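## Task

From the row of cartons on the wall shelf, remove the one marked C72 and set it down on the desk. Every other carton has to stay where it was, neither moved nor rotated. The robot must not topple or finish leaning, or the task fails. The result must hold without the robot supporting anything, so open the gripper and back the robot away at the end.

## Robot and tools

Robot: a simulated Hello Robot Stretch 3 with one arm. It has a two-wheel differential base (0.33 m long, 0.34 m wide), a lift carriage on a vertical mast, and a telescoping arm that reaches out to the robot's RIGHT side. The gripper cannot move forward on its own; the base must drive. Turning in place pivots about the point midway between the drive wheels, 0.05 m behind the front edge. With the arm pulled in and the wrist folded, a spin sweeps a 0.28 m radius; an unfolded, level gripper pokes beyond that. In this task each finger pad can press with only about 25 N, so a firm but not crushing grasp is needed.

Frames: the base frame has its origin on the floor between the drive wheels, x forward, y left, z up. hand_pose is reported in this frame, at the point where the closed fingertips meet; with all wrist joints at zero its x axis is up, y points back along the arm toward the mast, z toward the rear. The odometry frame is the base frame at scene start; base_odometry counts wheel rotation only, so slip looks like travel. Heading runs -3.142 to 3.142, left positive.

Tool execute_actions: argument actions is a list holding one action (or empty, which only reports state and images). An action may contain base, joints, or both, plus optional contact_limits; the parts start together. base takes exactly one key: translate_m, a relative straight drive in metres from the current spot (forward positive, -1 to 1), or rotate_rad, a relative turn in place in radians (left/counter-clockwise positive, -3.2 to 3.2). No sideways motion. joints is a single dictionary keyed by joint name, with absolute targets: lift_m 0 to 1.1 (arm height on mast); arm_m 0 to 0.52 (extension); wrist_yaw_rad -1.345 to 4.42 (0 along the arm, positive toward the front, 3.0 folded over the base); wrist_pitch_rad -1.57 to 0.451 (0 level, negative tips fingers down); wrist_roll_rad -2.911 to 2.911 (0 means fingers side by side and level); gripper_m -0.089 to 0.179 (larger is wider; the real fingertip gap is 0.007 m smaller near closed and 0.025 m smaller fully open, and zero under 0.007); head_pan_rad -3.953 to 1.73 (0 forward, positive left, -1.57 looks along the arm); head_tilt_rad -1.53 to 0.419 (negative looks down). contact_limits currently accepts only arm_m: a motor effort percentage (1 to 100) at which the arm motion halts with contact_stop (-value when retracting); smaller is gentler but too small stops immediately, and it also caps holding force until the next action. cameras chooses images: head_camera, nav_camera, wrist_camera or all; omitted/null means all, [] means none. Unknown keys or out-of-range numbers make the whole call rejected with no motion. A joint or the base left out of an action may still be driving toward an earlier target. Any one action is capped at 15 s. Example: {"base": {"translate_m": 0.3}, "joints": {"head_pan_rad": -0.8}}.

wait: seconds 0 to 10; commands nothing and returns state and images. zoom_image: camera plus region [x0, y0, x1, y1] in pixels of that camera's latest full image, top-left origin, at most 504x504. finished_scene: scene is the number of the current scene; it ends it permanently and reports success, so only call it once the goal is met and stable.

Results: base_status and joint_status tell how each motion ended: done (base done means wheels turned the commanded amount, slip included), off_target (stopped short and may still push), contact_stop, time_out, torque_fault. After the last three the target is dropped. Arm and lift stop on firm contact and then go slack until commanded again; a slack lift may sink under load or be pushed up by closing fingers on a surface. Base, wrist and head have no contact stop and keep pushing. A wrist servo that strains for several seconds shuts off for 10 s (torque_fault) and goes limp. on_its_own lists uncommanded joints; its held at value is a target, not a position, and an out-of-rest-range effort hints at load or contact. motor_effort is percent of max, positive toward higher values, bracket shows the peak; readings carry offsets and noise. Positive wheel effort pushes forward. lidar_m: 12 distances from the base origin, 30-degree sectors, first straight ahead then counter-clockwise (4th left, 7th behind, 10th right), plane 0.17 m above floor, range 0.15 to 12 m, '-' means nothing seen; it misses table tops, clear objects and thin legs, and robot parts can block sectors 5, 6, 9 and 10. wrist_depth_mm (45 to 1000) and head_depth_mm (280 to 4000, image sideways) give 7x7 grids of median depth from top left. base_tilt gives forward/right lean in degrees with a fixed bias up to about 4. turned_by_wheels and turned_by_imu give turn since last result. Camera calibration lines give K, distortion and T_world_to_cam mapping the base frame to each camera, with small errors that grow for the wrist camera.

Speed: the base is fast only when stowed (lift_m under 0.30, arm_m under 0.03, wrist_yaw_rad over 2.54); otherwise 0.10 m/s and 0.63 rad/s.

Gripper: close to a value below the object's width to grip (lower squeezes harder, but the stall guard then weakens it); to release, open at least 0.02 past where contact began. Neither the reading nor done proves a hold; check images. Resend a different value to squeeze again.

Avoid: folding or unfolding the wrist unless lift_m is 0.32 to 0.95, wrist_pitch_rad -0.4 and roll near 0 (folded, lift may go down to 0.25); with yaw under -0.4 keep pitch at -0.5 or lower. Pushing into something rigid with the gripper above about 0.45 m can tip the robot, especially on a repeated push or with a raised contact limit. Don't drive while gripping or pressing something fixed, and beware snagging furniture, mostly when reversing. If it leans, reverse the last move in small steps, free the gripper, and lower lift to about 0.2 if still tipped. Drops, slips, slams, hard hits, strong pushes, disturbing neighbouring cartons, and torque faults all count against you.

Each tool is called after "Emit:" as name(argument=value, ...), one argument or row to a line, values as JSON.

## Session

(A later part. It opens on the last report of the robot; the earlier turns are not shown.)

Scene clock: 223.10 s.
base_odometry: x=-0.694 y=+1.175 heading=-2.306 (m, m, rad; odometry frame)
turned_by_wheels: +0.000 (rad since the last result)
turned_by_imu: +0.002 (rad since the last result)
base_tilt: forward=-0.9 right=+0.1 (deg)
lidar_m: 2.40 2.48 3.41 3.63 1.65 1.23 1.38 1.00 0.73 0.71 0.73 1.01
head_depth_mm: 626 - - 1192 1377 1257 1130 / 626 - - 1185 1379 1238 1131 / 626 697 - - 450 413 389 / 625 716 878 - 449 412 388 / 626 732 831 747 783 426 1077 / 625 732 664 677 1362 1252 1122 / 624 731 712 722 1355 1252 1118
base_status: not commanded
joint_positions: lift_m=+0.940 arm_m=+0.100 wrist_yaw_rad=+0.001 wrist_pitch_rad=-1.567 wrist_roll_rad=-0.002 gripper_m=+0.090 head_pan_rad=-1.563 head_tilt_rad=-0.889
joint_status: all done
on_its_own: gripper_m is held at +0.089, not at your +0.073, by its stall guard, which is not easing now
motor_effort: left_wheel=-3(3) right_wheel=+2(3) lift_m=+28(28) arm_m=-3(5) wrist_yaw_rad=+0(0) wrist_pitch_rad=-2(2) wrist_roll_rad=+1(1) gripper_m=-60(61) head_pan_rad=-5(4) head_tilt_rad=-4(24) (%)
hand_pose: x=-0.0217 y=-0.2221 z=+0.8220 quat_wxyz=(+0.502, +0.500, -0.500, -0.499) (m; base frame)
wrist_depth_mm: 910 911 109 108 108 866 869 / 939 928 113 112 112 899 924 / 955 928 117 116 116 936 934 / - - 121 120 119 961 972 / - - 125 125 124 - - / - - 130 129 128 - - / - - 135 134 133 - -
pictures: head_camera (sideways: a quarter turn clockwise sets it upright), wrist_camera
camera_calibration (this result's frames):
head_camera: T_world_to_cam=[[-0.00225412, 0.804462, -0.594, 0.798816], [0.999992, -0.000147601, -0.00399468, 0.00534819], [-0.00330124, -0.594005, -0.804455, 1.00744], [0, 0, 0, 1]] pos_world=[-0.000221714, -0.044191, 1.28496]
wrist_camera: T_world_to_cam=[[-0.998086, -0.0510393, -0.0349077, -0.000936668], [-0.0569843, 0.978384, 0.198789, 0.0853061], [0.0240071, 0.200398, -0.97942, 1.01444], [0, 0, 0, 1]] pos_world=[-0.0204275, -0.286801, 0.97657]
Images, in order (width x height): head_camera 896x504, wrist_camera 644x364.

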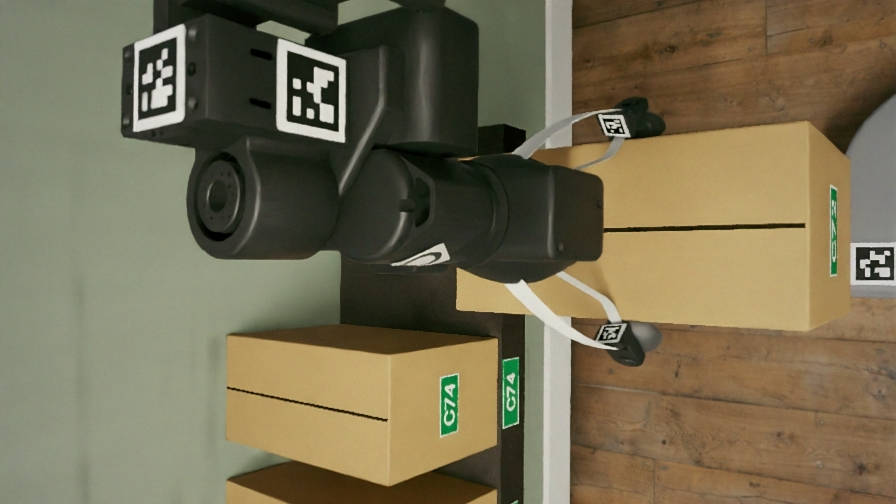

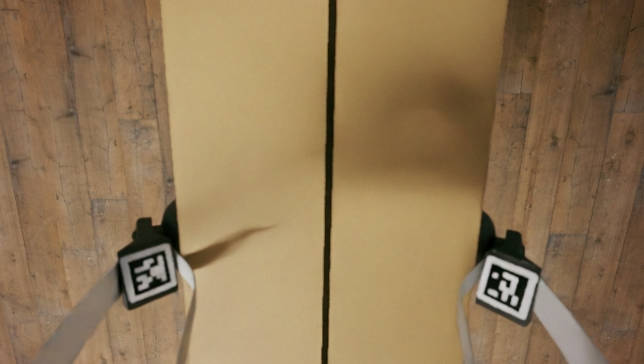

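Emit:
execute_actions(
  actions=[
    {"base": {"rotate_rad": 1.5708}, "joints": {"arm_m": 0.05, "head_pan_rad": 0.0, "head_tilt_rad": -0.4}},
  ],
  cameras=["head_camera", "wrist_camera"],
)

Emit:
execute_actions(
  actions=[
    {"base": {"translate_m": 1.0}, "joints": {"lift_m": 1.06}},
  ],
  cameras=["wrist_camera"],
)

Emit:
execute_actions(
  actions=[
    {"base": {"translate_m": 1.0}},
  ],
  cameras=["head_camera", "wrist_camera"],
)

Scene clock: 247.37 s.
base_odometry: x=-0.694 y=+1.175 heading=-0.735 (m, m, rad; odometry frame)
turned_by_wheels: +1.571 (rad since the last result)
turned_by_imu: +1.570 (rad since the last result)
base_tilt: forward=-0.8 right=+0.1 (deg)
lidar_m: 4.08 1.64 1.22 1.38 1.00 0.73 0.71 0.73 1.01 2.40 2.50 3.43
head_depth_mm: 3543 3819 - 3135 2220 1709 1386 / 3581 3872 - 3116 2214 1710 1388 / 3551 3873 - 3146 2199 1706 1382 / 3546 3829 - 3099 2226 1700 1385 / 3523 3842 - 3113 2187 1706 1382 / 3521 3771 - 3117 2199 1708 1379 / 3525 3803 - 3119 2204 1699 1378
base_status: done
joint_positions: lift_m=+0.940 arm_m=+0.050 wrist_yaw_rad=+0.001 wrist_pitch_rad=-1.567 wrist_roll_rad=-0.002 gripper_m=+0.090 head_pan_rad=-0.007 head_tilt_rad=-0.409
joint_status: all done
on_its_own: gripper_m is held at +0.089, not at your +0.073, by its stall guard, which is not easing now
motor_effort: left_wheel=-4(10) right_wheel=+2(8) lift_m=+28(27) arm_m=-4(3) wrist_yaw_rad=+0(1) wrist_pitch_rad=-2(2) wrist_roll_rad=+1(1) gripper_m=-61(61) head_pan_rad=+3(47) head_tilt_rad=+3(26) (%)
hand_pose: x=-0.0217 y=-0.1721 z=+0.8220 quat_wxyz=(+0.502, +0.500, -0.500, -0.499) (m; base frame)
wrist_depth_mm: 908 894 109 108 108 864 800 / 904 931 112 113 111 893 781 / 959 967 117 116 115 920 776 / - - 121 120 119 976 775 / - - 125 125 124 945 788 / - - 130 129 128 - 775 / - - 135 134 133 - 727
pictures: head_camera (sideways: a quarter turn clockwise sets it upright), wrist_camera
camera_calibration (this result's frames):
head_camera: T_world_to_cam=[[-0.439092, 0.00694542, -0.898415, 1.19827], [0.0157691, 0.999876, 0.0000228022, 0.00612292], [0.898304, -0.0141571, -0.439147, 0.526748], [0, 0, 0, 1]] pos_world=[0.0528751, -0.0069874, 1.30786]
wrist_camera: T_world_to_cam=[[-0.998085, -0.0510571, -0.0349077, 0.00161191], [-0.0570018, 0.978383, 0.198789, 0.0363919], [0.0240035, 0.200399, -0.97942, 1.00442], [0, 0, 0, 1]] pos_world=[-0.0204263, -0.236807, 0.97657]
Images, in order (width x height): head_camera 896x504, wrist_camera 644x364.

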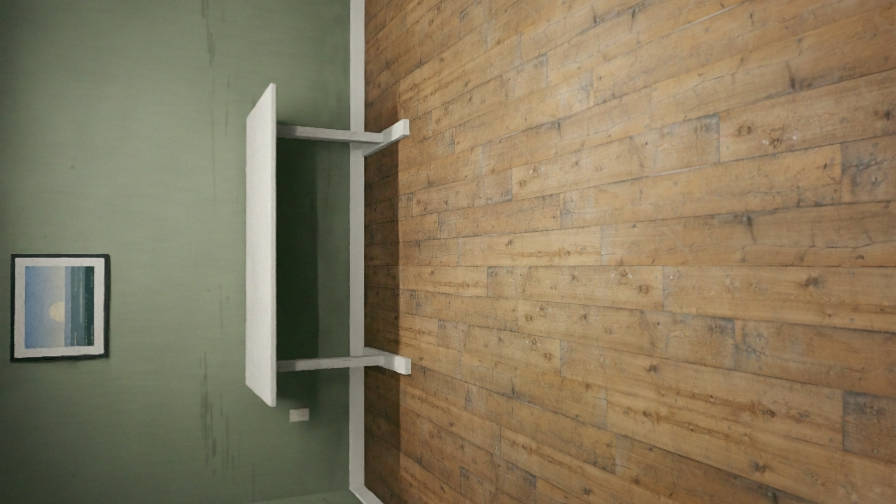

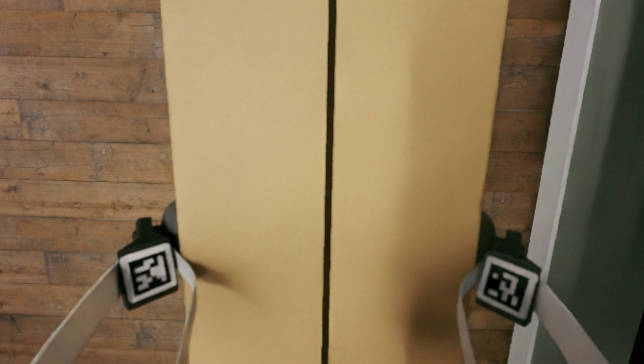

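Scene clock: 258.43 s.
base_odometry: x=+0.048 y=+0.504 heading=-0.735 (m, m, rad; odometry frame)
turned_by_wheels: +0.000 (rad since the last result)
turned_by_imu: +0.003 (rad since the last result)
base_tilt: forward=-0.9 right=+0.1 (deg)
lidar_m: 2.64 1.93 1.03 1.02 1.02 1.77 1.71 1.78 2.45 2.41 2.51 2.72
head_depth_mm: 2682 2873 3092 3141 2215 1712 1380 / 2654 2893 2964 2931 2213 1694 1388 / 2661 2875 3031 3111 2211 1702 1387 / 2618 2867 3010 3103 2201 1698 1380 / 2642 2865 3010 3126 2202 1712 1383 / 2632 2860 2969 2905 2191 1703 1383 / 2615 2864 3116 3103 2180 1696 1380
base_status: done
joint_positions: lift_m=+1.060 arm_m=+0.050 wrist_yaw_rad=+0.001 wrist_pitch_rad=-1.567 wrist_roll_rad=-0.002 gripper_m=+0.090 head_pan_rad=-0.007 head_tilt_rad=-0.409
joint_status: all done
on_its_own: gripper_m is held at +0.089, not at your +0.073, by its stall guard, which is not easing now
motor_effort: left_wheel=-4(6) right_wheel=+3(7) lift_m=+28(26) arm_m=-4(3) wrist_yaw_rad=-1(0) wrist_pitch_rad=-2(2) wrist_roll_rad=+1(1) gripper_m=-61(61) head_pan_rad=+4(3) head_tilt_rad=+4(3) (%)
hand_pose: x=-0.0217 y=-0.1721 z=+0.9420 quat_wxyz=(+0.502, +0.500, -0.500, -0.499) (m; base frame)
wrist_depth_mm: - - 109 108 108 966 - / - - 113 113 112 - - / - - 117 116 116 - - / - - 121 120 120 - - / - - 125 125 124 - - / - - 130 129 129 - - / - - 135 134 133 - -
pictures: wrist_camera
camera_calibration (this result's frames):
wrist_camera: T_world_to_cam=[[-0.998085, -0.051057, -0.0349077, 0.00580066], [-0.0570017, 0.978383, 0.198789, 0.0125376], [0.0240035, 0.200398, -0.97942, 1.12194], [0, 0, 0, 1]] pos_world=[-0.0204263, -0.236806, 1.09656]
Images, in order (width x height): wrist_camera 644x364.

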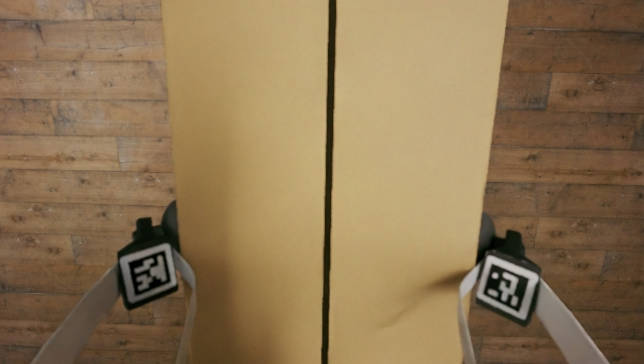

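Scene clock: 269.50 s.
base_odometry: x=+0.790 y=-0.167 heading=-0.735 (m, m, rad; odometry frame)
turned_by_wheels: +0.000 (rad since the last result)
turned_by_imu: +0.003 (rad since the last result)
base_tilt: forward=-0.9 right=+0.1 (deg)
lidar_m: 2.07 1.67 1.41 0.96 1.42 1.61 2.71 2.82 2.51 2.42 2.49 1.77
head_depth_mm: 1783 1912 2028 1682 2042 1713 1386 / 1780 1912 2039 1689 2205 1716 1382 / 1778 1907 2028 1564 2212 1709 1390 / 1749 1890 2011 1566 2204 1703 1388 / 1751 1900 2020 1565 2194 1703 1384 / 1748 1900 2007 1558 2196 1700 1382 / 1759 1887 2009 1548 2020 1661 1382
base_status: done
joint_positions: lift_m=+1.060 arm_m=+0.050 wrist_yaw_rad=+0.001 wrist_pitch_rad=-1.567 wrist_roll_rad=-0.002 gripper_m=+0.090 head_pan_rad=-0.007 head_tilt_rad=-0.409
joint_status: not commanded
on_its_own: gripper_m is held at +0.089, not at your +0.073, by its stall guard, which is not easing now
motor_effort: left_wheel=-4(6) right_wheel=+3(7) lift_m=+28(28) arm_m=-4(3) wrist_yaw_rad=-1(0) wrist_pitch_rad=-2(1) wrist_roll_rad=+1(1) gripper_m=-61(61) head_pan_rad=+4(3) head_tilt_rad=+3(4) (%)
hand_pose: x=-0.0217 y=-0.1721 z=+0.9420 quat_wxyz=(+0.502, +0.500, -0.500, -0.499) (m; base frame)
wrist_depth_mm: - - 109 109 108 973 971 / - - 113 112 112 - - / - - 116 116 115 - - / - - 121 120 120 - - / - - 125 124 123 - - / - - 130 129 129 - - / - - 136 134 133 - -
pictures: head_camera (sideways: a quarter turn clockwise sets it upright), wrist_camera
camera_calibration (this result's frames):
head_camera: T_world_to_cam=[[-0.438946, 0.00694445, -0.898487, 1.19836], [0.0157692, 0.999876, 0.0000242182, 0.00612108], [0.898375, -0.0141578, -0.439001, 0.526557], [0, 0, 0, 1]] pos_world=[0.0528741, -0.0069874, 1.30787]
wrist_camera: T_world_to_cam=[[-0.998085, -0.0510575, -0.0349077, 0.00580056], [-0.0570022, 0.978383, 0.198789, 0.0125377], [0.0240034, 0.200398, -0.97942, 1.12194], [0, 0, 0, 1]] pos_world=[-0.0204263, -0.236806, 1.09656]
Images, in order (width x height): head_camera 896x504, wrist_camera 644x364.

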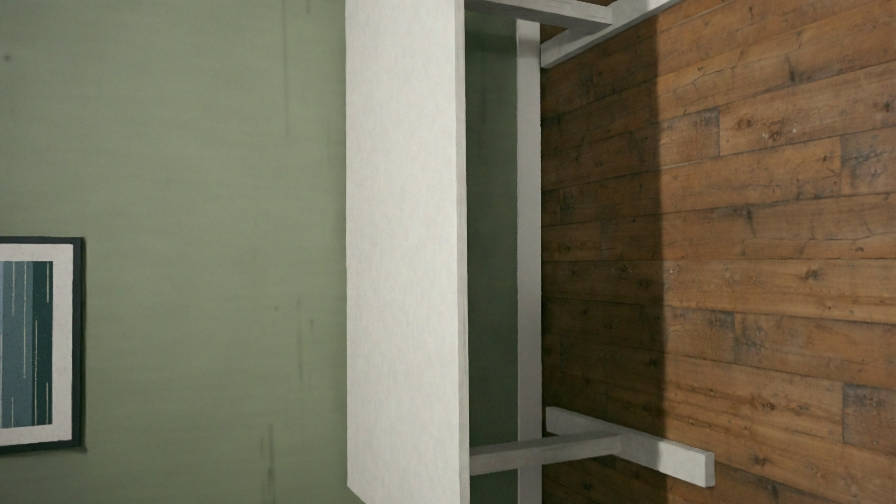

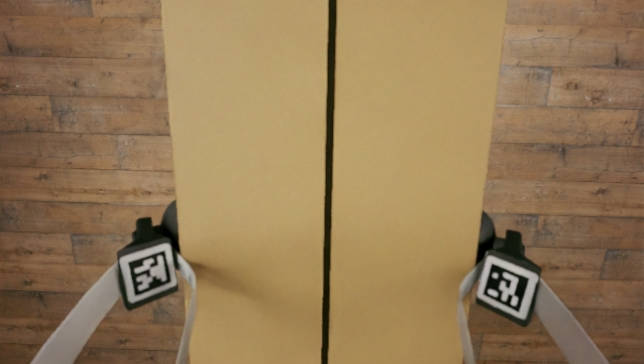

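Emit:
execute_actions(
  actions=[
    {"base": {"translate_m": 0.86}, "joints": {"head_tilt_rad": -0.8}},
  ],
  cameras=["head_camera"],
)

Scene clock: 294.17 s.
base_odometry: x=+1.427 y=-0.744 heading=-0.736 (m, m, rad; odometry frame)
turned_by_wheels: +0.000 (rad since the last result)
turned_by_imu: +0.003 (rad since the last result)
base_tilt: forward=-0.9 right=+0.2 (deg)
lidar_m: 1.21 0.87 1.41 1.35 1.33 1.81 3.57 3.42 2.51 2.40 1.05 1.04
head_depth_mm: 1058 1169 956 784 708 1305 1155 / 1062 1165 951 781 692 1313 1151 / 1057 1164 949 778 691 1303 1155 / 1058 1164 944 777 688 1306 1150 / 1054 1161 943 776 687 1305 1146 / 1051 1159 943 775 687 1300 1146 / 1052 1154 941 773 684 1299 1147
base_status: done
joint_positions: lift_m=+1.060 arm_m=+0.050 wrist_yaw_rad=+0.001 wrist_pitch_rad=-1.567 wrist_roll_rad=-0.002 gripper_m=+0.090 head_pan_rad=-0.007 head_tilt_rad=-0.790
joint_status: all done
on_its_own: gripper_m is held at +0.089, not at your +0.073, by its stall guard, which is not easing now
motor_effort: left_wheel=-4(6) right_wheel=+3(6) lift_m=+28(28) arm_m=-4(3) wrist_yaw_rad=-1(1) wrist_pitch_rad=-2(2) wrist_roll_rad=+1(1) gripper_m=-62(61) head_pan_rad=+3(3) head_tilt_rad=-3(25) (%)
hand_pose: x=-0.0217 y=-0.1721 z=+0.9420 quat_wxyz=(+0.502, +0.500, -0.500, -0.499) (m; base frame)
wrist_depth_mm: - - 109 108 108 971 990 / - - 113 112 112 - - / - - 117 116 115 - - / - - 121 120 120 - - / - - 125 124 124 - - / - - 130 129 129 - - / 443 - 135 134 133 - -
pictures: head_camera (sideways: a quarter turn clockwise sets it upright)
camera_calibration (this result's frames):
head_camera: T_world_to_cam=[[-0.741822, 0.00893458, -0.670537, 0.903051], [0.0149468, 0.999883, -0.00321281, 0.0103395], [0.67043, -0.0124057, -0.741869, 0.921952], [0, 0, 0, 1]] pos_world=[0.0516447, -0.00696927, 1.28953]
Images, in order (width x height): head_camera 896x504.

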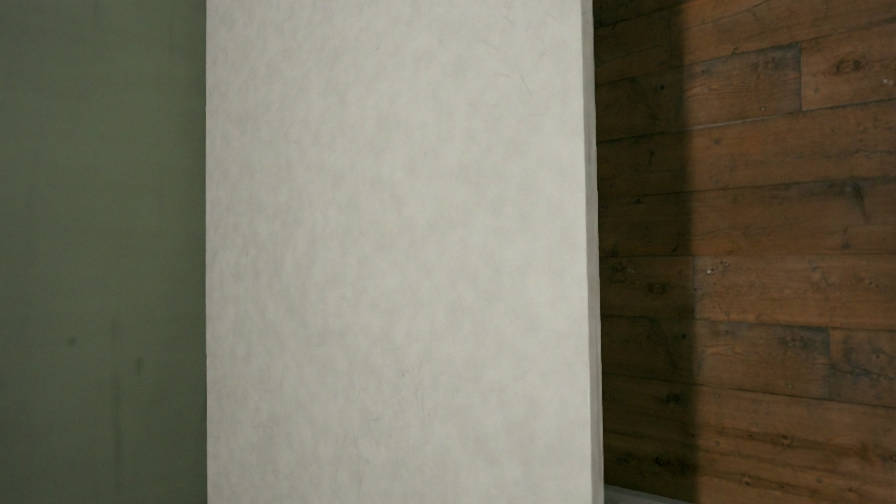

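Emit:
execute_actions(
  actions=[
    {"base": {"rotate_rad": 1.5708}, "joints": {"head_pan_rad": -1.57, "head_tilt_rad": -0.7}},
  ],
  cameras=["head_camera", "wrist_camera"],
)

Emit:
execute_actions(
  actions=[
    {"joints": {"arm_m": 0.49}},
  ],
  cameras=["head_camera", "nav_camera", "wrist_camera"],
)

Scene clock: 305.17 s.
base_odometry: x=+1.427 y=-0.744 heading=+0.835 (m, m, rad; odometry frame)
turned_by_wheels: +1.571 (rad since the last result)
turned_by_imu: +1.570 (rad since the last result)
base_tilt: forward=-0.7 right=+0.2 (deg)
lidar_m: 1.36 1.33 1.81 3.58 3.39 2.50 2.41 1.05 1.05 1.21 0.87 1.40
head_depth_mm: - - - - 707 1368 1162 / - - - - - 981 289 / - - - - - - 292 / 1042 1196 1079 - - 312 291 / 1040 1176 1082 851 684 333 294 / 1038 1176 1073 850 702 1334 1153 / 1040 1172 1073 847 699 1327 1170
base_status: done
joint_positions: lift_m=+1.060 arm_m=+0.050 wrist_yaw_rad=+0.001 wrist_pitch_rad=-1.567 wrist_roll_rad=-0.002 gripper_m=+0.090 head_pan_rad=-1.563 head_tilt_rad=-0.705
joint_status: all done
on_its_own: gripper_m is held at +0.089, not at your +0.073, by its stall guard, which is not easing now
motor_effort: left_wheel=-4(10) right_wheel=+3(4) lift_m=+28(28) arm_m=-4(4) wrist_yaw_rad=-1(1) wrist_pitch_rad=-2(2) wrist_roll_rad=+1(1) gripper_m=-61(62) head_pan_rad=-4(47) head_tilt_rad=+2(9) (%)
hand_pose: x=-0.0217 y=-0.1721 z=+0.9420 quat_wxyz=(+0.502, +0.500, -0.500, -0.499) (m; base frame)
wrist_depth_mm: - - 109 109 108 980 990 / - - 113 112 112 - - / - - 117 116 116 - - / - - 121 120 119 - - / - - 125 124 124 - - / - - 130 129 129 - - / - - 135 134 133 - -
pictures: head_camera (sideways: a quarter turn clockwise sets it upright), wrist_camera
camera_calibration (this result's frames):
head_camera: T_world_to_cam=[[-0.0014628, 0.682274, -0.731095, 0.977453], [0.999997, -0.000551575, -0.00251557, 0.00342331], [-0.00211956, -0.731096, -0.682271, 0.848543], [0, 0, 0, 1]] pos_world=[-0.00019494, -0.0465217, 1.29356]
wrist_camera: T_world_to_cam=[[-0.998085, -0.0510753, -0.0349076, 0.0057975], [-0.0570197, 0.978382, 0.198789, 0.0125364], [0.0239998, 0.200399, -0.97942, 1.12194], [0, 0, 0, 1]] pos_world=[-0.0204251, -0.236805, 1.09656]
Images, in order (width x height): head_camera 896x504, wrist_camera 644x364.

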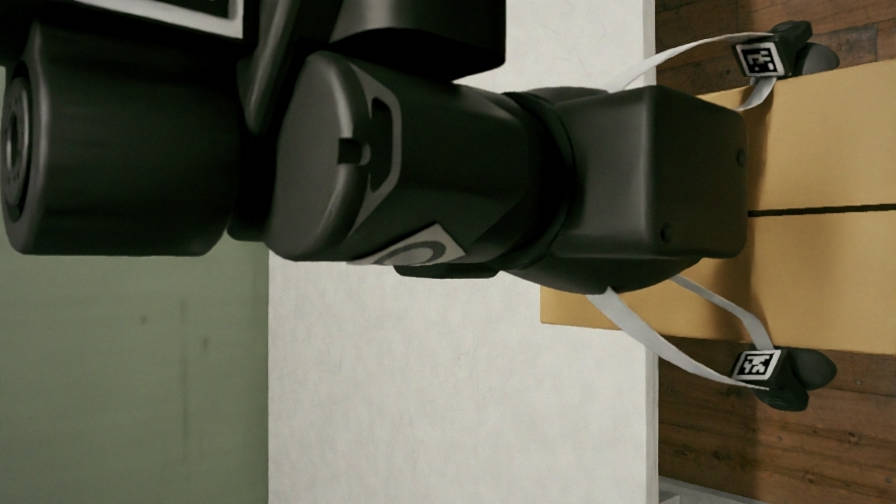

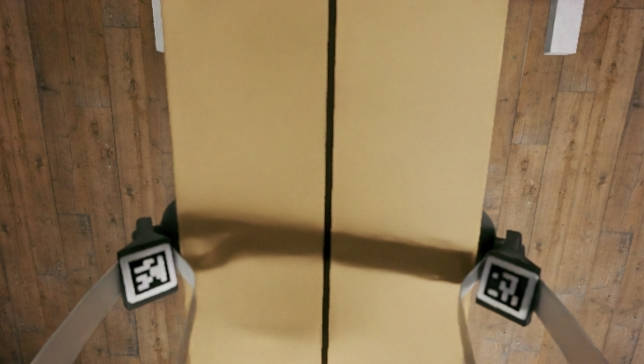

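Scene clock: 309.60 s.
base_odometry: x=+1.427 y=-0.744 heading=+0.835 (m, m, rad; odometry frame)
turned_by_wheels: +0.000 (rad since the last result)
turned_by_imu: +0.001 (rad since the last result)
base_tilt: forward=-0.9 right=+0.0 (deg)
lidar_m: 1.35 1.33 1.81 3.58 3.40 2.51 2.41 1.05 1.04 1.21 0.87 1.40
head_depth_mm: 1050 1171 1089 859 706 1338 1185 / 1035 1172 1092 854 705 1338 1182 / 1052 1172 590 641 705 1334 1181 / 1031 1159 591 609 704 1334 1185 / 1037 1175 1041 826 703 1331 1181 / 1037 1170 1077 849 701 1316 1180 / 1036 1172 1073 847 698 1322 1175
base_status: not commanded
joint_positions: lift_m=+1.060 arm_m=+0.490 wrist_yaw_rad=+0.001 wrist_pitch_rad=-1.567 wrist_roll_rad=-0.002 gripper_m=+0.090 head_pan_rad=-1.563 head_tilt_rad=-0.705
joint_status: all done
on_its_own: gripper_m is held at +0.089, not at your +0.073, by its stall guard, which is not easing now
motor_effort: left_wheel=-4(4) right_wheel=+3(3) lift_m=+28(28) arm_m=+6(8) wrist_yaw_rad=+0(0) wrist_pitch_rad=-2(2) wrist_roll_rad=+1(1) gripper_m=-61(60) head_pan_rad=-5(4) head_tilt_rad=+2(3) (%)
hand_pose: x=-0.0217 y=-0.6116 z=+0.9420 quat_wxyz=(+0.502, +0.500, -0.500, -0.499) (m; base frame)
wrist_depth_mm: 348 343 109 108 108 336 336 / 359 362 113 112 111 349 350 / 374 367 116 116 115 362 358 / 387 386 121 120 119 375 373 / 407 401 125 124 124 390 391 / 417 - 130 129 129 - 405 / - - 135 134 133 - -
pictures: head_camera (sideways: a quarter turn clockwise sets it upright), nav_camera (sideways: a quarter turn counterclockwise sets it upright), wrist_camera
camera_calibration (this result's frames):
head_camera: T_world_to_cam=[[-0.00133439, 0.682126, -0.731234, 0.977632], [0.999997, -0.000738647, -0.00251388, 0.00342111], [-0.00225491, -0.731234, -0.682123, 0.848351], [0, 0, 0, 1]] pos_world=[-0.000203606, -0.0465223, 1.29357]
nav_camera: T_world_to_cam=[[-0.00413041, -0.657274, 0.753641, -0.937135], [-0.998129, -0.0432638, -0.0432021, 0.108341], [0.061001, -0.752409, -0.655865, 0.810188], [0, 0, 0, 1]] pos_world=[0.0548449, -0.00167355, 1.24232]
wrist_camera: T_world_to_cam=[[-0.9981, -0.0507747, -0.0349083, -0.0164601], [-0.0567251, 0.978399, 0.198789, 0.442477], [0.0240608, 0.200392, -0.97942, 1.21], [0, 0, 0, 1]] pos_world=[-0.0204429, -0.676229, 1.09656]
Images, in order (width x height): head_camera 896x504, nav_camera 672x504, wrist_camera 644x364.

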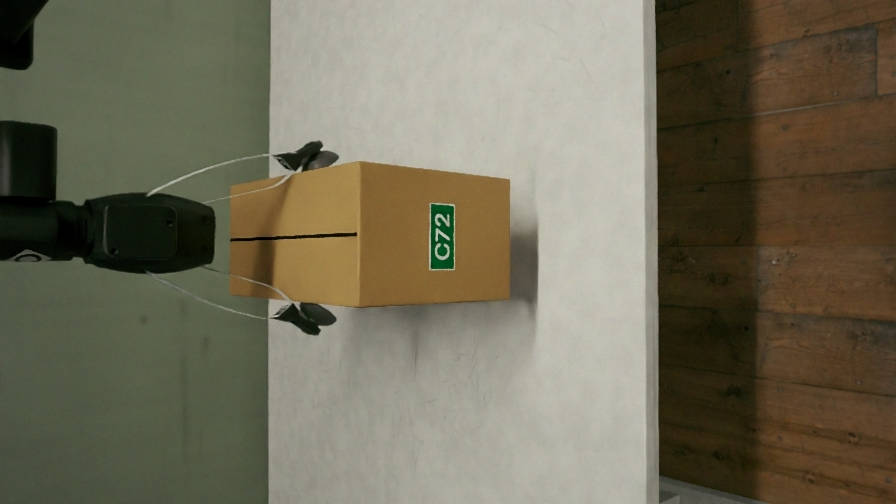

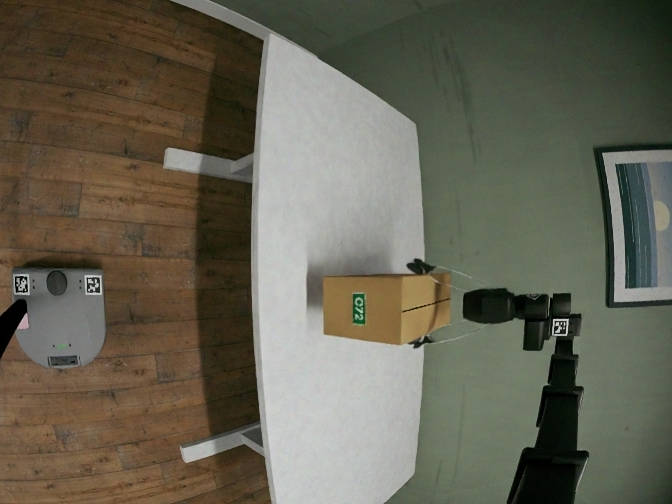

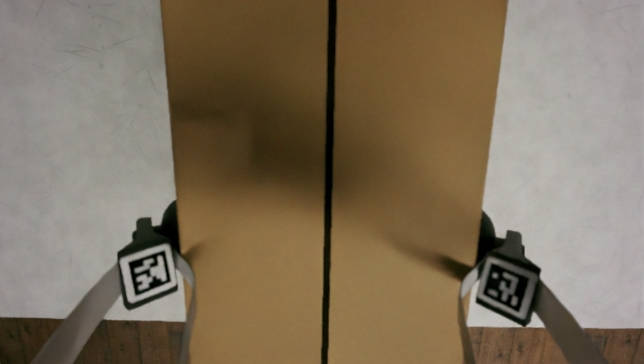

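Emit:
execute_actions(
  actions=[
    {"joints": {"lift_m": 1.0}},
  ],
  cameras=["head_camera", "wrist_camera"],
)

Scene clock: 313.90 s.
base_odometry: x=+1.427 y=-0.744 heading=+0.835 (m, m, rad; odometry frame)
turned_by_wheels: +0.000 (rad since the last result)
turned_by_imu: +0.001 (rad since the last result)
base_tilt: forward=-0.9 right=+0.0 (deg)
lidar_m: 1.36 1.33 1.81 3.59 3.41 2.50 2.41 1.05 1.05 1.21 0.87 1.40
head_depth_mm: - 1216 1092 858 708 1338 1187 / - 1169 1088 858 705 1333 1181 / - 1171 976 642 695 1335 1181 / 1038 1150 704 610 686 1334 1180 / 1035 1171 1078 826 701 1333 1181 / 1037 1176 1073 851 700 1329 1178 / 1038 1175 1074 847 699 1323 1172
base_status: not commanded
joint_positions: lift_m=+1.000 arm_m=+0.490 wrist_yaw_rad=+0.001 wrist_pitch_rad=-1.567 wrist_roll_rad=-0.002 gripper_m=+0.090 head_pan_rad=-1.563 head_tilt_rad=-0.705
joint_status: all done
on_its_own: gripper_m is held at +0.089, not at your +0.073, by its stall guard, which is not easing now
motor_effort: left_wheel=-4(3) right_wheel=+3(4) lift_m=+17(21) arm_m=+6(5) wrist_yaw_rad=-1(1) wrist_pitch_rad=-2(2) wrist_roll_rad=+1(1) gripper_m=-60(61) head_pan_rad=-5(5) head_tilt_rad=+1(1) (%)
hand_pose: x=-0.0217 y=-0.6116 z=+0.8827 quat_wxyz=(+0.502, +0.500, -0.500, -0.499) (m; base frame)
wrist_depth_mm: 294 291 109 108 108 286 286 / 303 303 113 112 111 293 296 / 319 311 117 116 115 303 307 / 328 325 121 120 119 314 319 / 341 334 125 125 124 329 327 / 353 - 130 129 128 - 341 / 365 368 135 134 134 359 352
pictures: head_camera (sideways: a quarter turn clockwise sets it upright), wrist_camera
camera_calibration (this result's frames):
head_camera: T_world_to_cam=[[-0.00133463, 0.682126, -0.731234, 0.977632], [0.999997, -0.000738289, -0.00251388, 0.00342111], [-0.00225465, -0.731234, -0.682123, 0.848351], [0, 0, 0, 1]] pos_world=[-0.00020359, -0.0465223, 1.29357]
wrist_camera: T_world_to_cam=[[-0.9981, -0.0507745, -0.0349083, -0.0185308], [-0.0567249, 0.978399, 0.198789, 0.454271], [0.0240609, 0.200391, -0.97942, 1.1519], [0, 0, 0, 1]] pos_world=[-0.0204429, -0.676231, 1.03725]
Images, in order (width x height): head_camera 896x504, wrist_camera 644x364.

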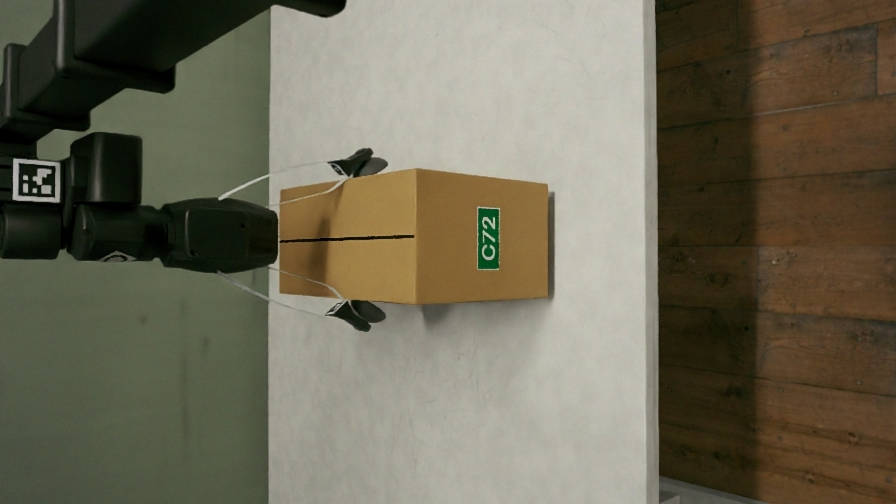

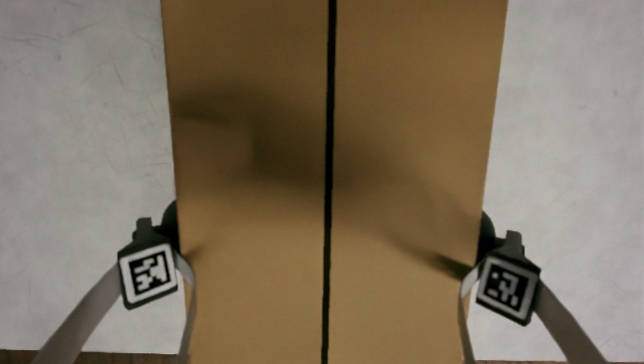

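Emit:
execute_actions(
  actions=[
    {"joints": {"lift_m": 0.99}},
  ],
  cameras=["head_camera", "wrist_camera"],
)

Scene clock: 318.97 s.
base_odometry: x=+1.427 y=-0.744 heading=+0.835 (m, m, rad; odometry frame)
turned_by_wheels: +0.000 (rad since the last result)
turned_by_imu: +0.001 (rad since the last result)
base_tilt: forward=-1.0 right=+0.1 (deg)
lidar_m: 1.36 1.33 1.81 3.57 3.40 2.51 2.41 1.05 1.04 1.21 0.87 1.41
head_depth_mm: 1000 - 1090 858 708 1331 1184 / - 1192 1089 856 706 1332 1185 / - 1196 1066 642 695 1333 1187 / 1018 1156 697 625 686 1325 1178 / 1039 1170 1077 824 702 1335 1182 / 1034 1171 1076 849 700 1325 1180 / 1039 1173 1073 849 698 1323 1174
base_status: not commanded
joint_positions: lift_m=+0.990 arm_m=+0.490 wrist_yaw_rad=+0.001 wrist_pitch_rad=-1.567 wrist_roll_rad=-0.002 gripper_m=+0.090 head_pan_rad=-1.563 head_tilt_rad=-0.705
joint_status: all done
on_its_own: gripper_m is held at +0.089, not at your +0.073, by its stall guard, which is not easing now
motor_effort: left_wheel=-4(4) right_wheel=+3(2) lift_m=+17(20) arm_m=+6(6) wrist_yaw_rad=+0(0) wrist_pitch_rad=-2(2) wrist_roll_rad=+1(1) gripper_m=-61(61) head_pan_rad=-5(4) head_tilt_rad=+2(2) (%)
hand_pose: x=-0.0217 y=-0.6116 z=+0.8727 quat_wxyz=(+0.502, +0.500, -0.500, -0.499) (m; base frame)
wrist_depth_mm: 283 282 109 109 108 274 276 / 296 293 113 112 111 283 288 / 306 302 117 116 115 295 298 / 313 315 121 120 119 308 305 / 328 325 125 125 123 315 317 / 345 - 130 129 128 - 332 / 359 351 135 134 133 345 344
pictures: head_camera (sideways: a quarter turn clockwise sets it upright), wrist_camera
camera_calibration (this result's frames):
head_camera: T_world_to_cam=[[-0.00133471, 0.682126, -0.731234, 0.977632], [0.999997, -0.00073817, -0.00251388, 0.00342111], [-0.00225456, -0.731234, -0.682123, 0.848351], [0, 0, 0, 1]] pos_world=[-0.000203584, -0.0465223, 1.29357]
wrist_camera: T_world_to_cam=[[-0.9981, -0.0507745, -0.0349083, -0.0188796], [-0.0567249, 0.978399, 0.198789, 0.456258], [0.0240609, 0.200392, -0.97942, 1.14212], [0, 0, 0, 1]] pos_world=[-0.0204429, -0.676231, 1.02725]
Images, in order (width x height): head_camera 896x504, wrist_camera 644x364.

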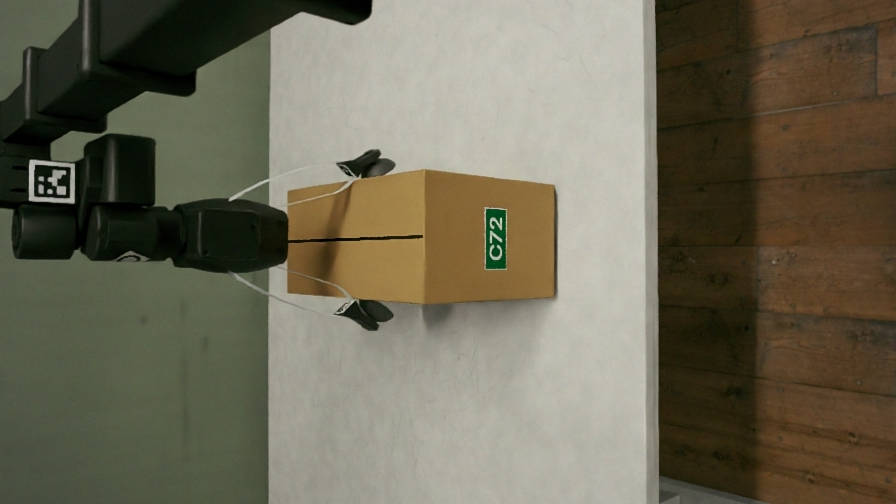

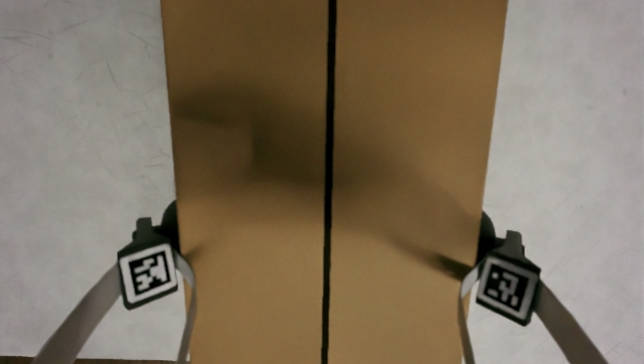

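Emit:
execute_actions(
  actions=[
    {"joints": {"lift_m": 0.982}},
  ],
  cameras=["head_camera"],
)

Scene clock: 321.63 s.
base_odometry: x=+1.427 y=-0.744 heading=+0.835 (m, m, rad; odometry frame)
turned_by_wheels: +0.000 (rad since the last result)
turned_by_imu: +0.001 (rad since the last result)
base_tilt: forward=-0.8 right=+0.1 (deg)
lidar_m: 1.35 1.33 1.81 3.57 3.42 2.50 2.41 1.05 1.04 1.21 0.87 1.40
head_depth_mm: 1001 - 1091 859 707 1337 1180 / - 1195 1088 856 706 1336 1182 / - 1196 1048 642 697 1334 1182 / 1021 1153 711 627 686 1330 1183 / 1036 1176 1079 824 702 1333 1176 / 1038 1172 1077 850 702 1324 1175 / 1039 1172 1071 846 698 1328 1171
base_status: not commanded
joint_positions: lift_m=+0.982 arm_m=+0.490 wrist_yaw_rad=+0.001 wrist_pitch_rad=-1.567 wrist_roll_rad=-0.002 gripper_m=+0.090 head_pan_rad=-1.563 head_tilt_rad=-0.705
joint_status: all done
on_its_own: gripper_m is held at +0.089, not at your +0.073, by its stall guard, which is not easing now
motor_effort: left_wheel=-4(3) right_wheel=+3(3) lift_m=+17(22) arm_m=+6(6) wrist_yaw_rad=+0(0) wrist_pitch_rad=-2(2) wrist_roll_rad=+1(1) gripper_m=-61(61) head_pan_rad=-4(5) head_tilt_rad=+2(2) (%)
hand_pose: x=-0.0217 y=-0.6116 z=+0.8647 quat_wxyz=(+0.502, +0.500, -0.500, -0.499) (m; base frame)
wrist_depth_mm: 277 275 108 108 107 108 271 / 289 285 112 112 111 276 280 / 297 294 116 116 115 288 290 / 309 308 121 120 119 298 302 / 322 318 125 125 123 310 309 / 333 331 130 129 129 - 324 / 349 347 136 134 133 336 337
pictures: head_camera (sideways: a quarter turn clockwise sets it upright)
camera_calibration (this result's frames):
head_camera: T_world_to_cam=[[-0.00133455, 0.682126, -0.731234, 0.977632], [0.999997, -0.000738409, -0.00251388, 0.00342111], [-0.00225473, -0.731234, -0.682122, 0.848351], [0, 0, 0, 1]] pos_world=[-0.000203595, -0.0465223, 1.29357]
Images, in order (width x height): head_camera 896x504.

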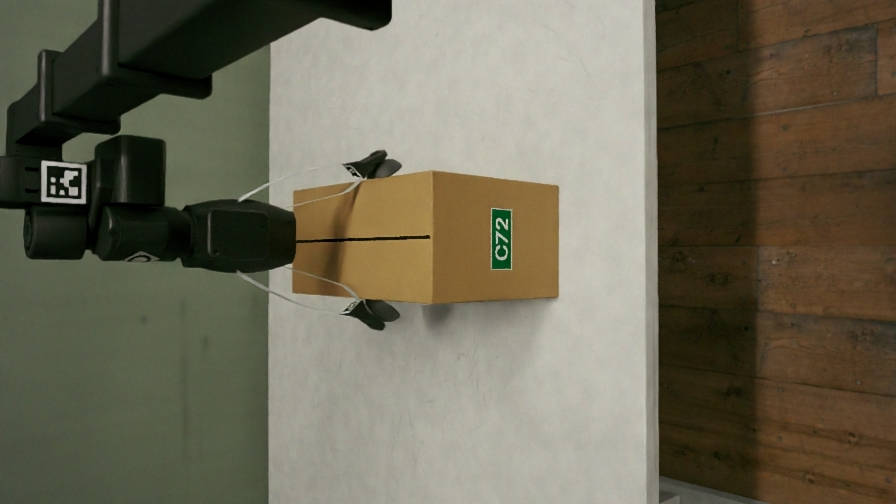

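Emit:
execute_actions(
  actions=[
    {"joints": {"lift_m": 0.975}},
  ],
  cameras=[],
)

Scene clock: 324.77 s.
base_odometry: x=+1.427 y=-0.744 heading=+0.835 (m, m, rad; odometry frame)
turned_by_wheels: +0.000 (rad since the last result)
turned_by_imu: +0.001 (rad since the last result)
base_tilt: forward=-0.9 right=+0.0 (deg)
lidar_m: 1.36 1.34 1.81 3.58 3.40 2.50 2.40 1.05 1.04 1.21 0.87 1.40
head_depth_mm: 1018 - 1090 857 707 1339 1190 / - 1196 1087 855 707 1328 1186 / - 1195 1048 645 698 1329 1182 / 1021 1151 712 627 687 1330 1181 / 1039 1174 1101 825 701 1333 1176 / 1038 1167 1078 849 702 1321 1178 / 1038 1171 1076 848 699 1322 1176
base_status: not commanded
joint_positions: lift_m=+0.980 arm_m=+0.490 wrist_yaw_rad=+0.001 wrist_pitch_rad=-1.569 wrist_roll_rad=-0.002 gripper_m=+0.090 head_pan_rad=-1.563 head_tilt_rad=-0.705
joint_status: lift_m contact_stop (moved -0.002 of -0.007)
on_its_own: gripper_m is held at +0.089, not at your +0.073, by its stall guard, which is not easing now; lift_m is slack since a contact_stop, until your next command for it (your +0.975 is given up)
motor_effort: left_wheel=-5(6) right_wheel=+5(6) lift_m=+21(22) arm_m=+4(6) wrist_yaw_rad=-1(0) wrist_pitch_rad=+0(2) wrist_roll_rad=+1(1) gripper_m=-62(62) head_pan_rad=-4(4) head_tilt_rad=+3(2) (%)
hand_pose: x=-0.0217 y=-0.6111 z=+0.8629 quat_wxyz=(+0.501, +0.500, -0.499, -0.499) (m; base frame)
wrist_depth_mm: 278 277 108 108 107 108 269 / 290 287 112 111 111 277 277 / 296 295 116 115 114 286 285 / 306 306 120 119 118 299 298 / 321 317 124 124 123 307 310 / 335 335 130 129 128 - 322 / 348 346 135 134 133 338 333
pictures: none
No camera images: the call's "cameras" was empty. Leave "cameras" out to get every camera's image.

Contact made. Releasing.

Emit:
execute_actions(
  actions=[
    {"joints": {"gripper_m": 0.17, "lift_m": 0.982}},
  ],
  cameras=["wrist_camera"],
)

Emit:
wait(
  seconds=1.0,
)

Scene clock: 328.10 s.
base_odometry: x=+1.427 y=-0.744 heading=+0.835 (m, m, rad; odometry frame)
turned_by_wheels: +0.000 (rad since the last result)
turned_by_imu: +0.001 (rad since the last result)
base_tilt: forward=-0.8 right=+0.1 (deg)
lidar_m: 1.36 1.33 1.80 3.58 3.41 2.50 2.40 1.05 1.04 1.21 0.87 1.40
head_depth_mm: 999 - 1089 859 708 1338 1182 / - 1194 1090 856 708 1338 1184 / - 1193 1049 644 698 1334 1186 / 1017 1151 712 626 688 1330 1182 / 1038 1172 1082 824 701 1332 1182 / 1035 1172 1078 849 700 1326 1177 / 1037 1174 1073 848 700 1329 1175
base_status: not commanded
joint_positions: lift_m=+0.982 arm_m=+0.490 wrist_yaw_rad=+0.001 wrist_pitch_rad=-1.568 wrist_roll_rad=-0.002 gripper_m=+0.148 head_pan_rad=-1.563 head_tilt_rad=-0.705
joint_status: gripper_m off_target (ended at +0.148, target +0.170); the others done
motor_effort: left_wheel=-4(5) right_wheel=+4(5) lift_m=+26(30) arm_m=+4(5) wrist_yaw_rad=+0(1) wrist_pitch_rad=-1(1) wrist_roll_rad=+1(1) gripper_m=+100(100) head_pan_rad=-4(5) head_tilt_rad=+1(2) (%)
hand_pose: x=-0.0217 y=-0.6114 z=+0.8641 quat_wxyz=(+0.501, +0.500, -0.500, -0.499) (m; base frame)
wrist_depth_mm: 277 273 108 107 107 108 269 / 287 283 112 111 111 276 276 / 298 295 116 115 115 286 289 / 309 306 120 120 119 296 297 / 318 316 125 124 123 307 310 / 333 336 130 129 129 - 320 / 345 345 135 134 134 337 335
pictures: wrist_camera
camera_calibration (this result's frames):
wrist_camera: T_world_to_cam=[[-0.9981, -0.0507371, -0.0349613, -0.0191001], [-0.0567245, 0.978187, 0.19983, 0.456739], [0.0240599, 0.201434, -0.979207, 1.13415], [0, 0, 0, 1]] pos_world=[-0.020443, -0.676201, 1.01863]
Images, in order (width x height): wrist_camera 644x364.

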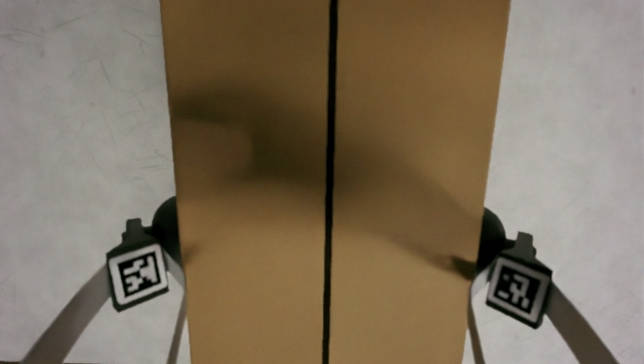

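Scene clock: 329.10 s.
base_odometry: x=+1.427 y=-0.744 heading=+0.835 (m, m, rad; odometry frame)
turned_by_wheels: +0.000 (rad since the last result)
turned_by_imu: +0.000 (rad since the last result)
base_tilt: forward=-0.8 right=+0.1 (deg)
lidar_m: 1.36 1.33 1.81 3.59 3.41 2.51 2.41 1.05 1.04 1.21 0.87 1.40
head_depth_mm: 1003 - 1093 859 707 1339 1188 / - 1192 1090 858 706 1334 1187 / - 1195 1043 643 698 1334 1177 / 1021 1150 712 626 688 1335 1184 / 1036 1172 1084 825 702 1333 1182 / 1038 1177 1078 847 702 1328 1178 / 1037 1173 1074 847 700 1327 1175
base_status: not commanded
joint_positions: lift_m=+0.982 arm_m=+0.490 wrist_yaw_rad=+0.001 wrist_pitch_rad=-1.568 wrist_roll_rad=-0.002 gripper_m=+0.170 head_pan_rad=-1.563 head_tilt_rad=-0.705
joint_status: gripper_m off_target (ended at +0.148, target +0.170); the others done
on_its_own: gripper_m moved +0.022 to your old target +0.170
motor_effort: left_wheel=-4(5) right_wheel=+4(5) lift_m=+26(30) arm_m=+4(5) wrist_yaw_rad=-1(1) wrist_pitch_rad=-1(1) wrist_roll_rad=+1(1) gripper_m=+1(100) head_pan_rad=-5(5) head_tilt_rad=+3(2) (%)
hand_pose: x=-0.0217 y=-0.6114 z=+0.8641 quat_wxyz=(+0.501, +0.500, -0.500, -0.499) (m; base frame)
wrist_depth_mm: 279 275 108 108 107 108 268 / 286 284 112 111 111 275 277 / 297 294 116 116 114 284 288 / 311 303 120 120 119 298 300 / 319 315 124 124 123 308 309 / 331 334 130 129 128 322 321 / 351 345 135 134 133 335 340
wait: 1.00 s; at rest by 0.27 s
pictures: head_camera (sideways: a quarter turn clockwise sets it upright), nav_camera (sideways: a quarter turn counterclockwise sets it upright), wrist_camera
camera_calibration (this result's frames):
head_camera: T_world_to_cam=[[-0.00133437, 0.682101, -0.731256, 0.977662], [0.999997, -0.000738493, -0.0025136, 0.00342075], [-0.00225456, -0.731257, -0.682098, 0.848319], [0, 0, 0, 1]] pos_world=[-0.000203593, -0.0465225, 1.29357]
nav_camera: T_world_to_cam=[[-0.00413045, -0.657248, 0.753663, -0.937163], [-0.998129, -0.0432655, -0.0432009, 0.108339], [0.0610013, -0.752431, -0.65584, 0.810155], [0, 0, 0, 1]] pos_world=[0.0548449, -0.00167553, 1.24232]
wrist_camera: T_world_to_cam=[[-0.9981, -0.050737, -0.0349613, -0.0191], [-0.0567244, 0.978187, 0.19983, 0.456739], [0.0240599, 0.201434, -0.979207, 1.13415], [0, 0, 0, 1]] pos_world=[-0.020443, -0.676201, 1.01863]
Images, in order (width x height): head_camera 896x504, nav_camera 672x504, wrist_camera 644x364.

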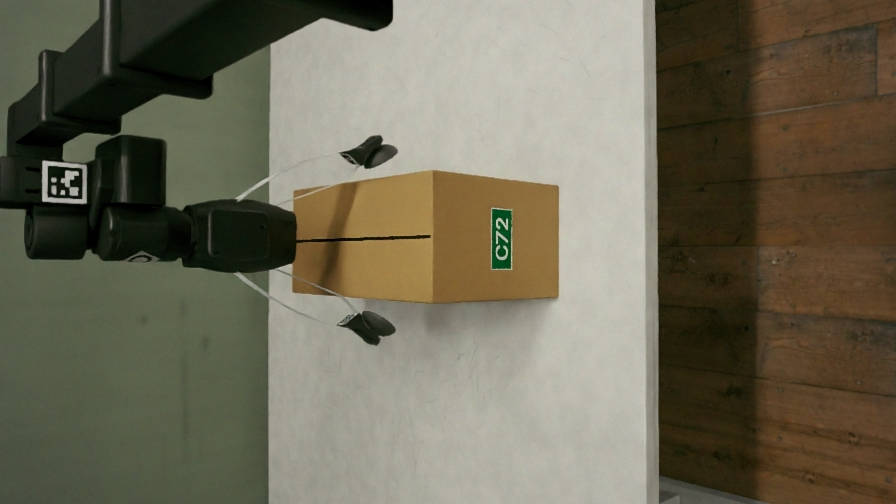

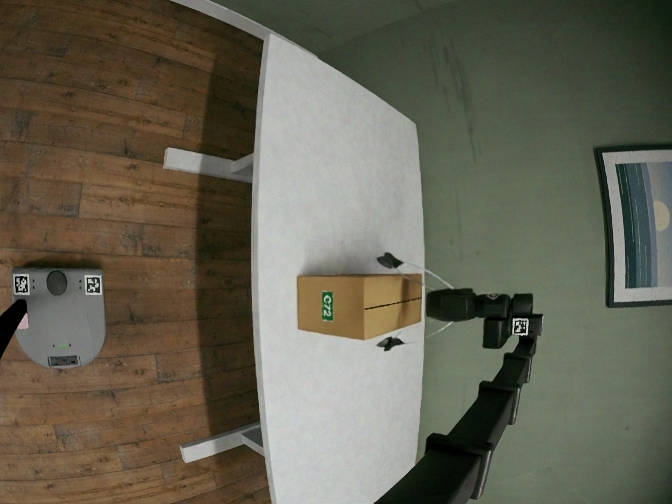

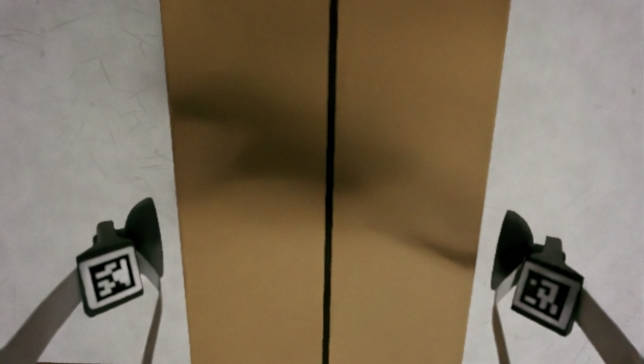

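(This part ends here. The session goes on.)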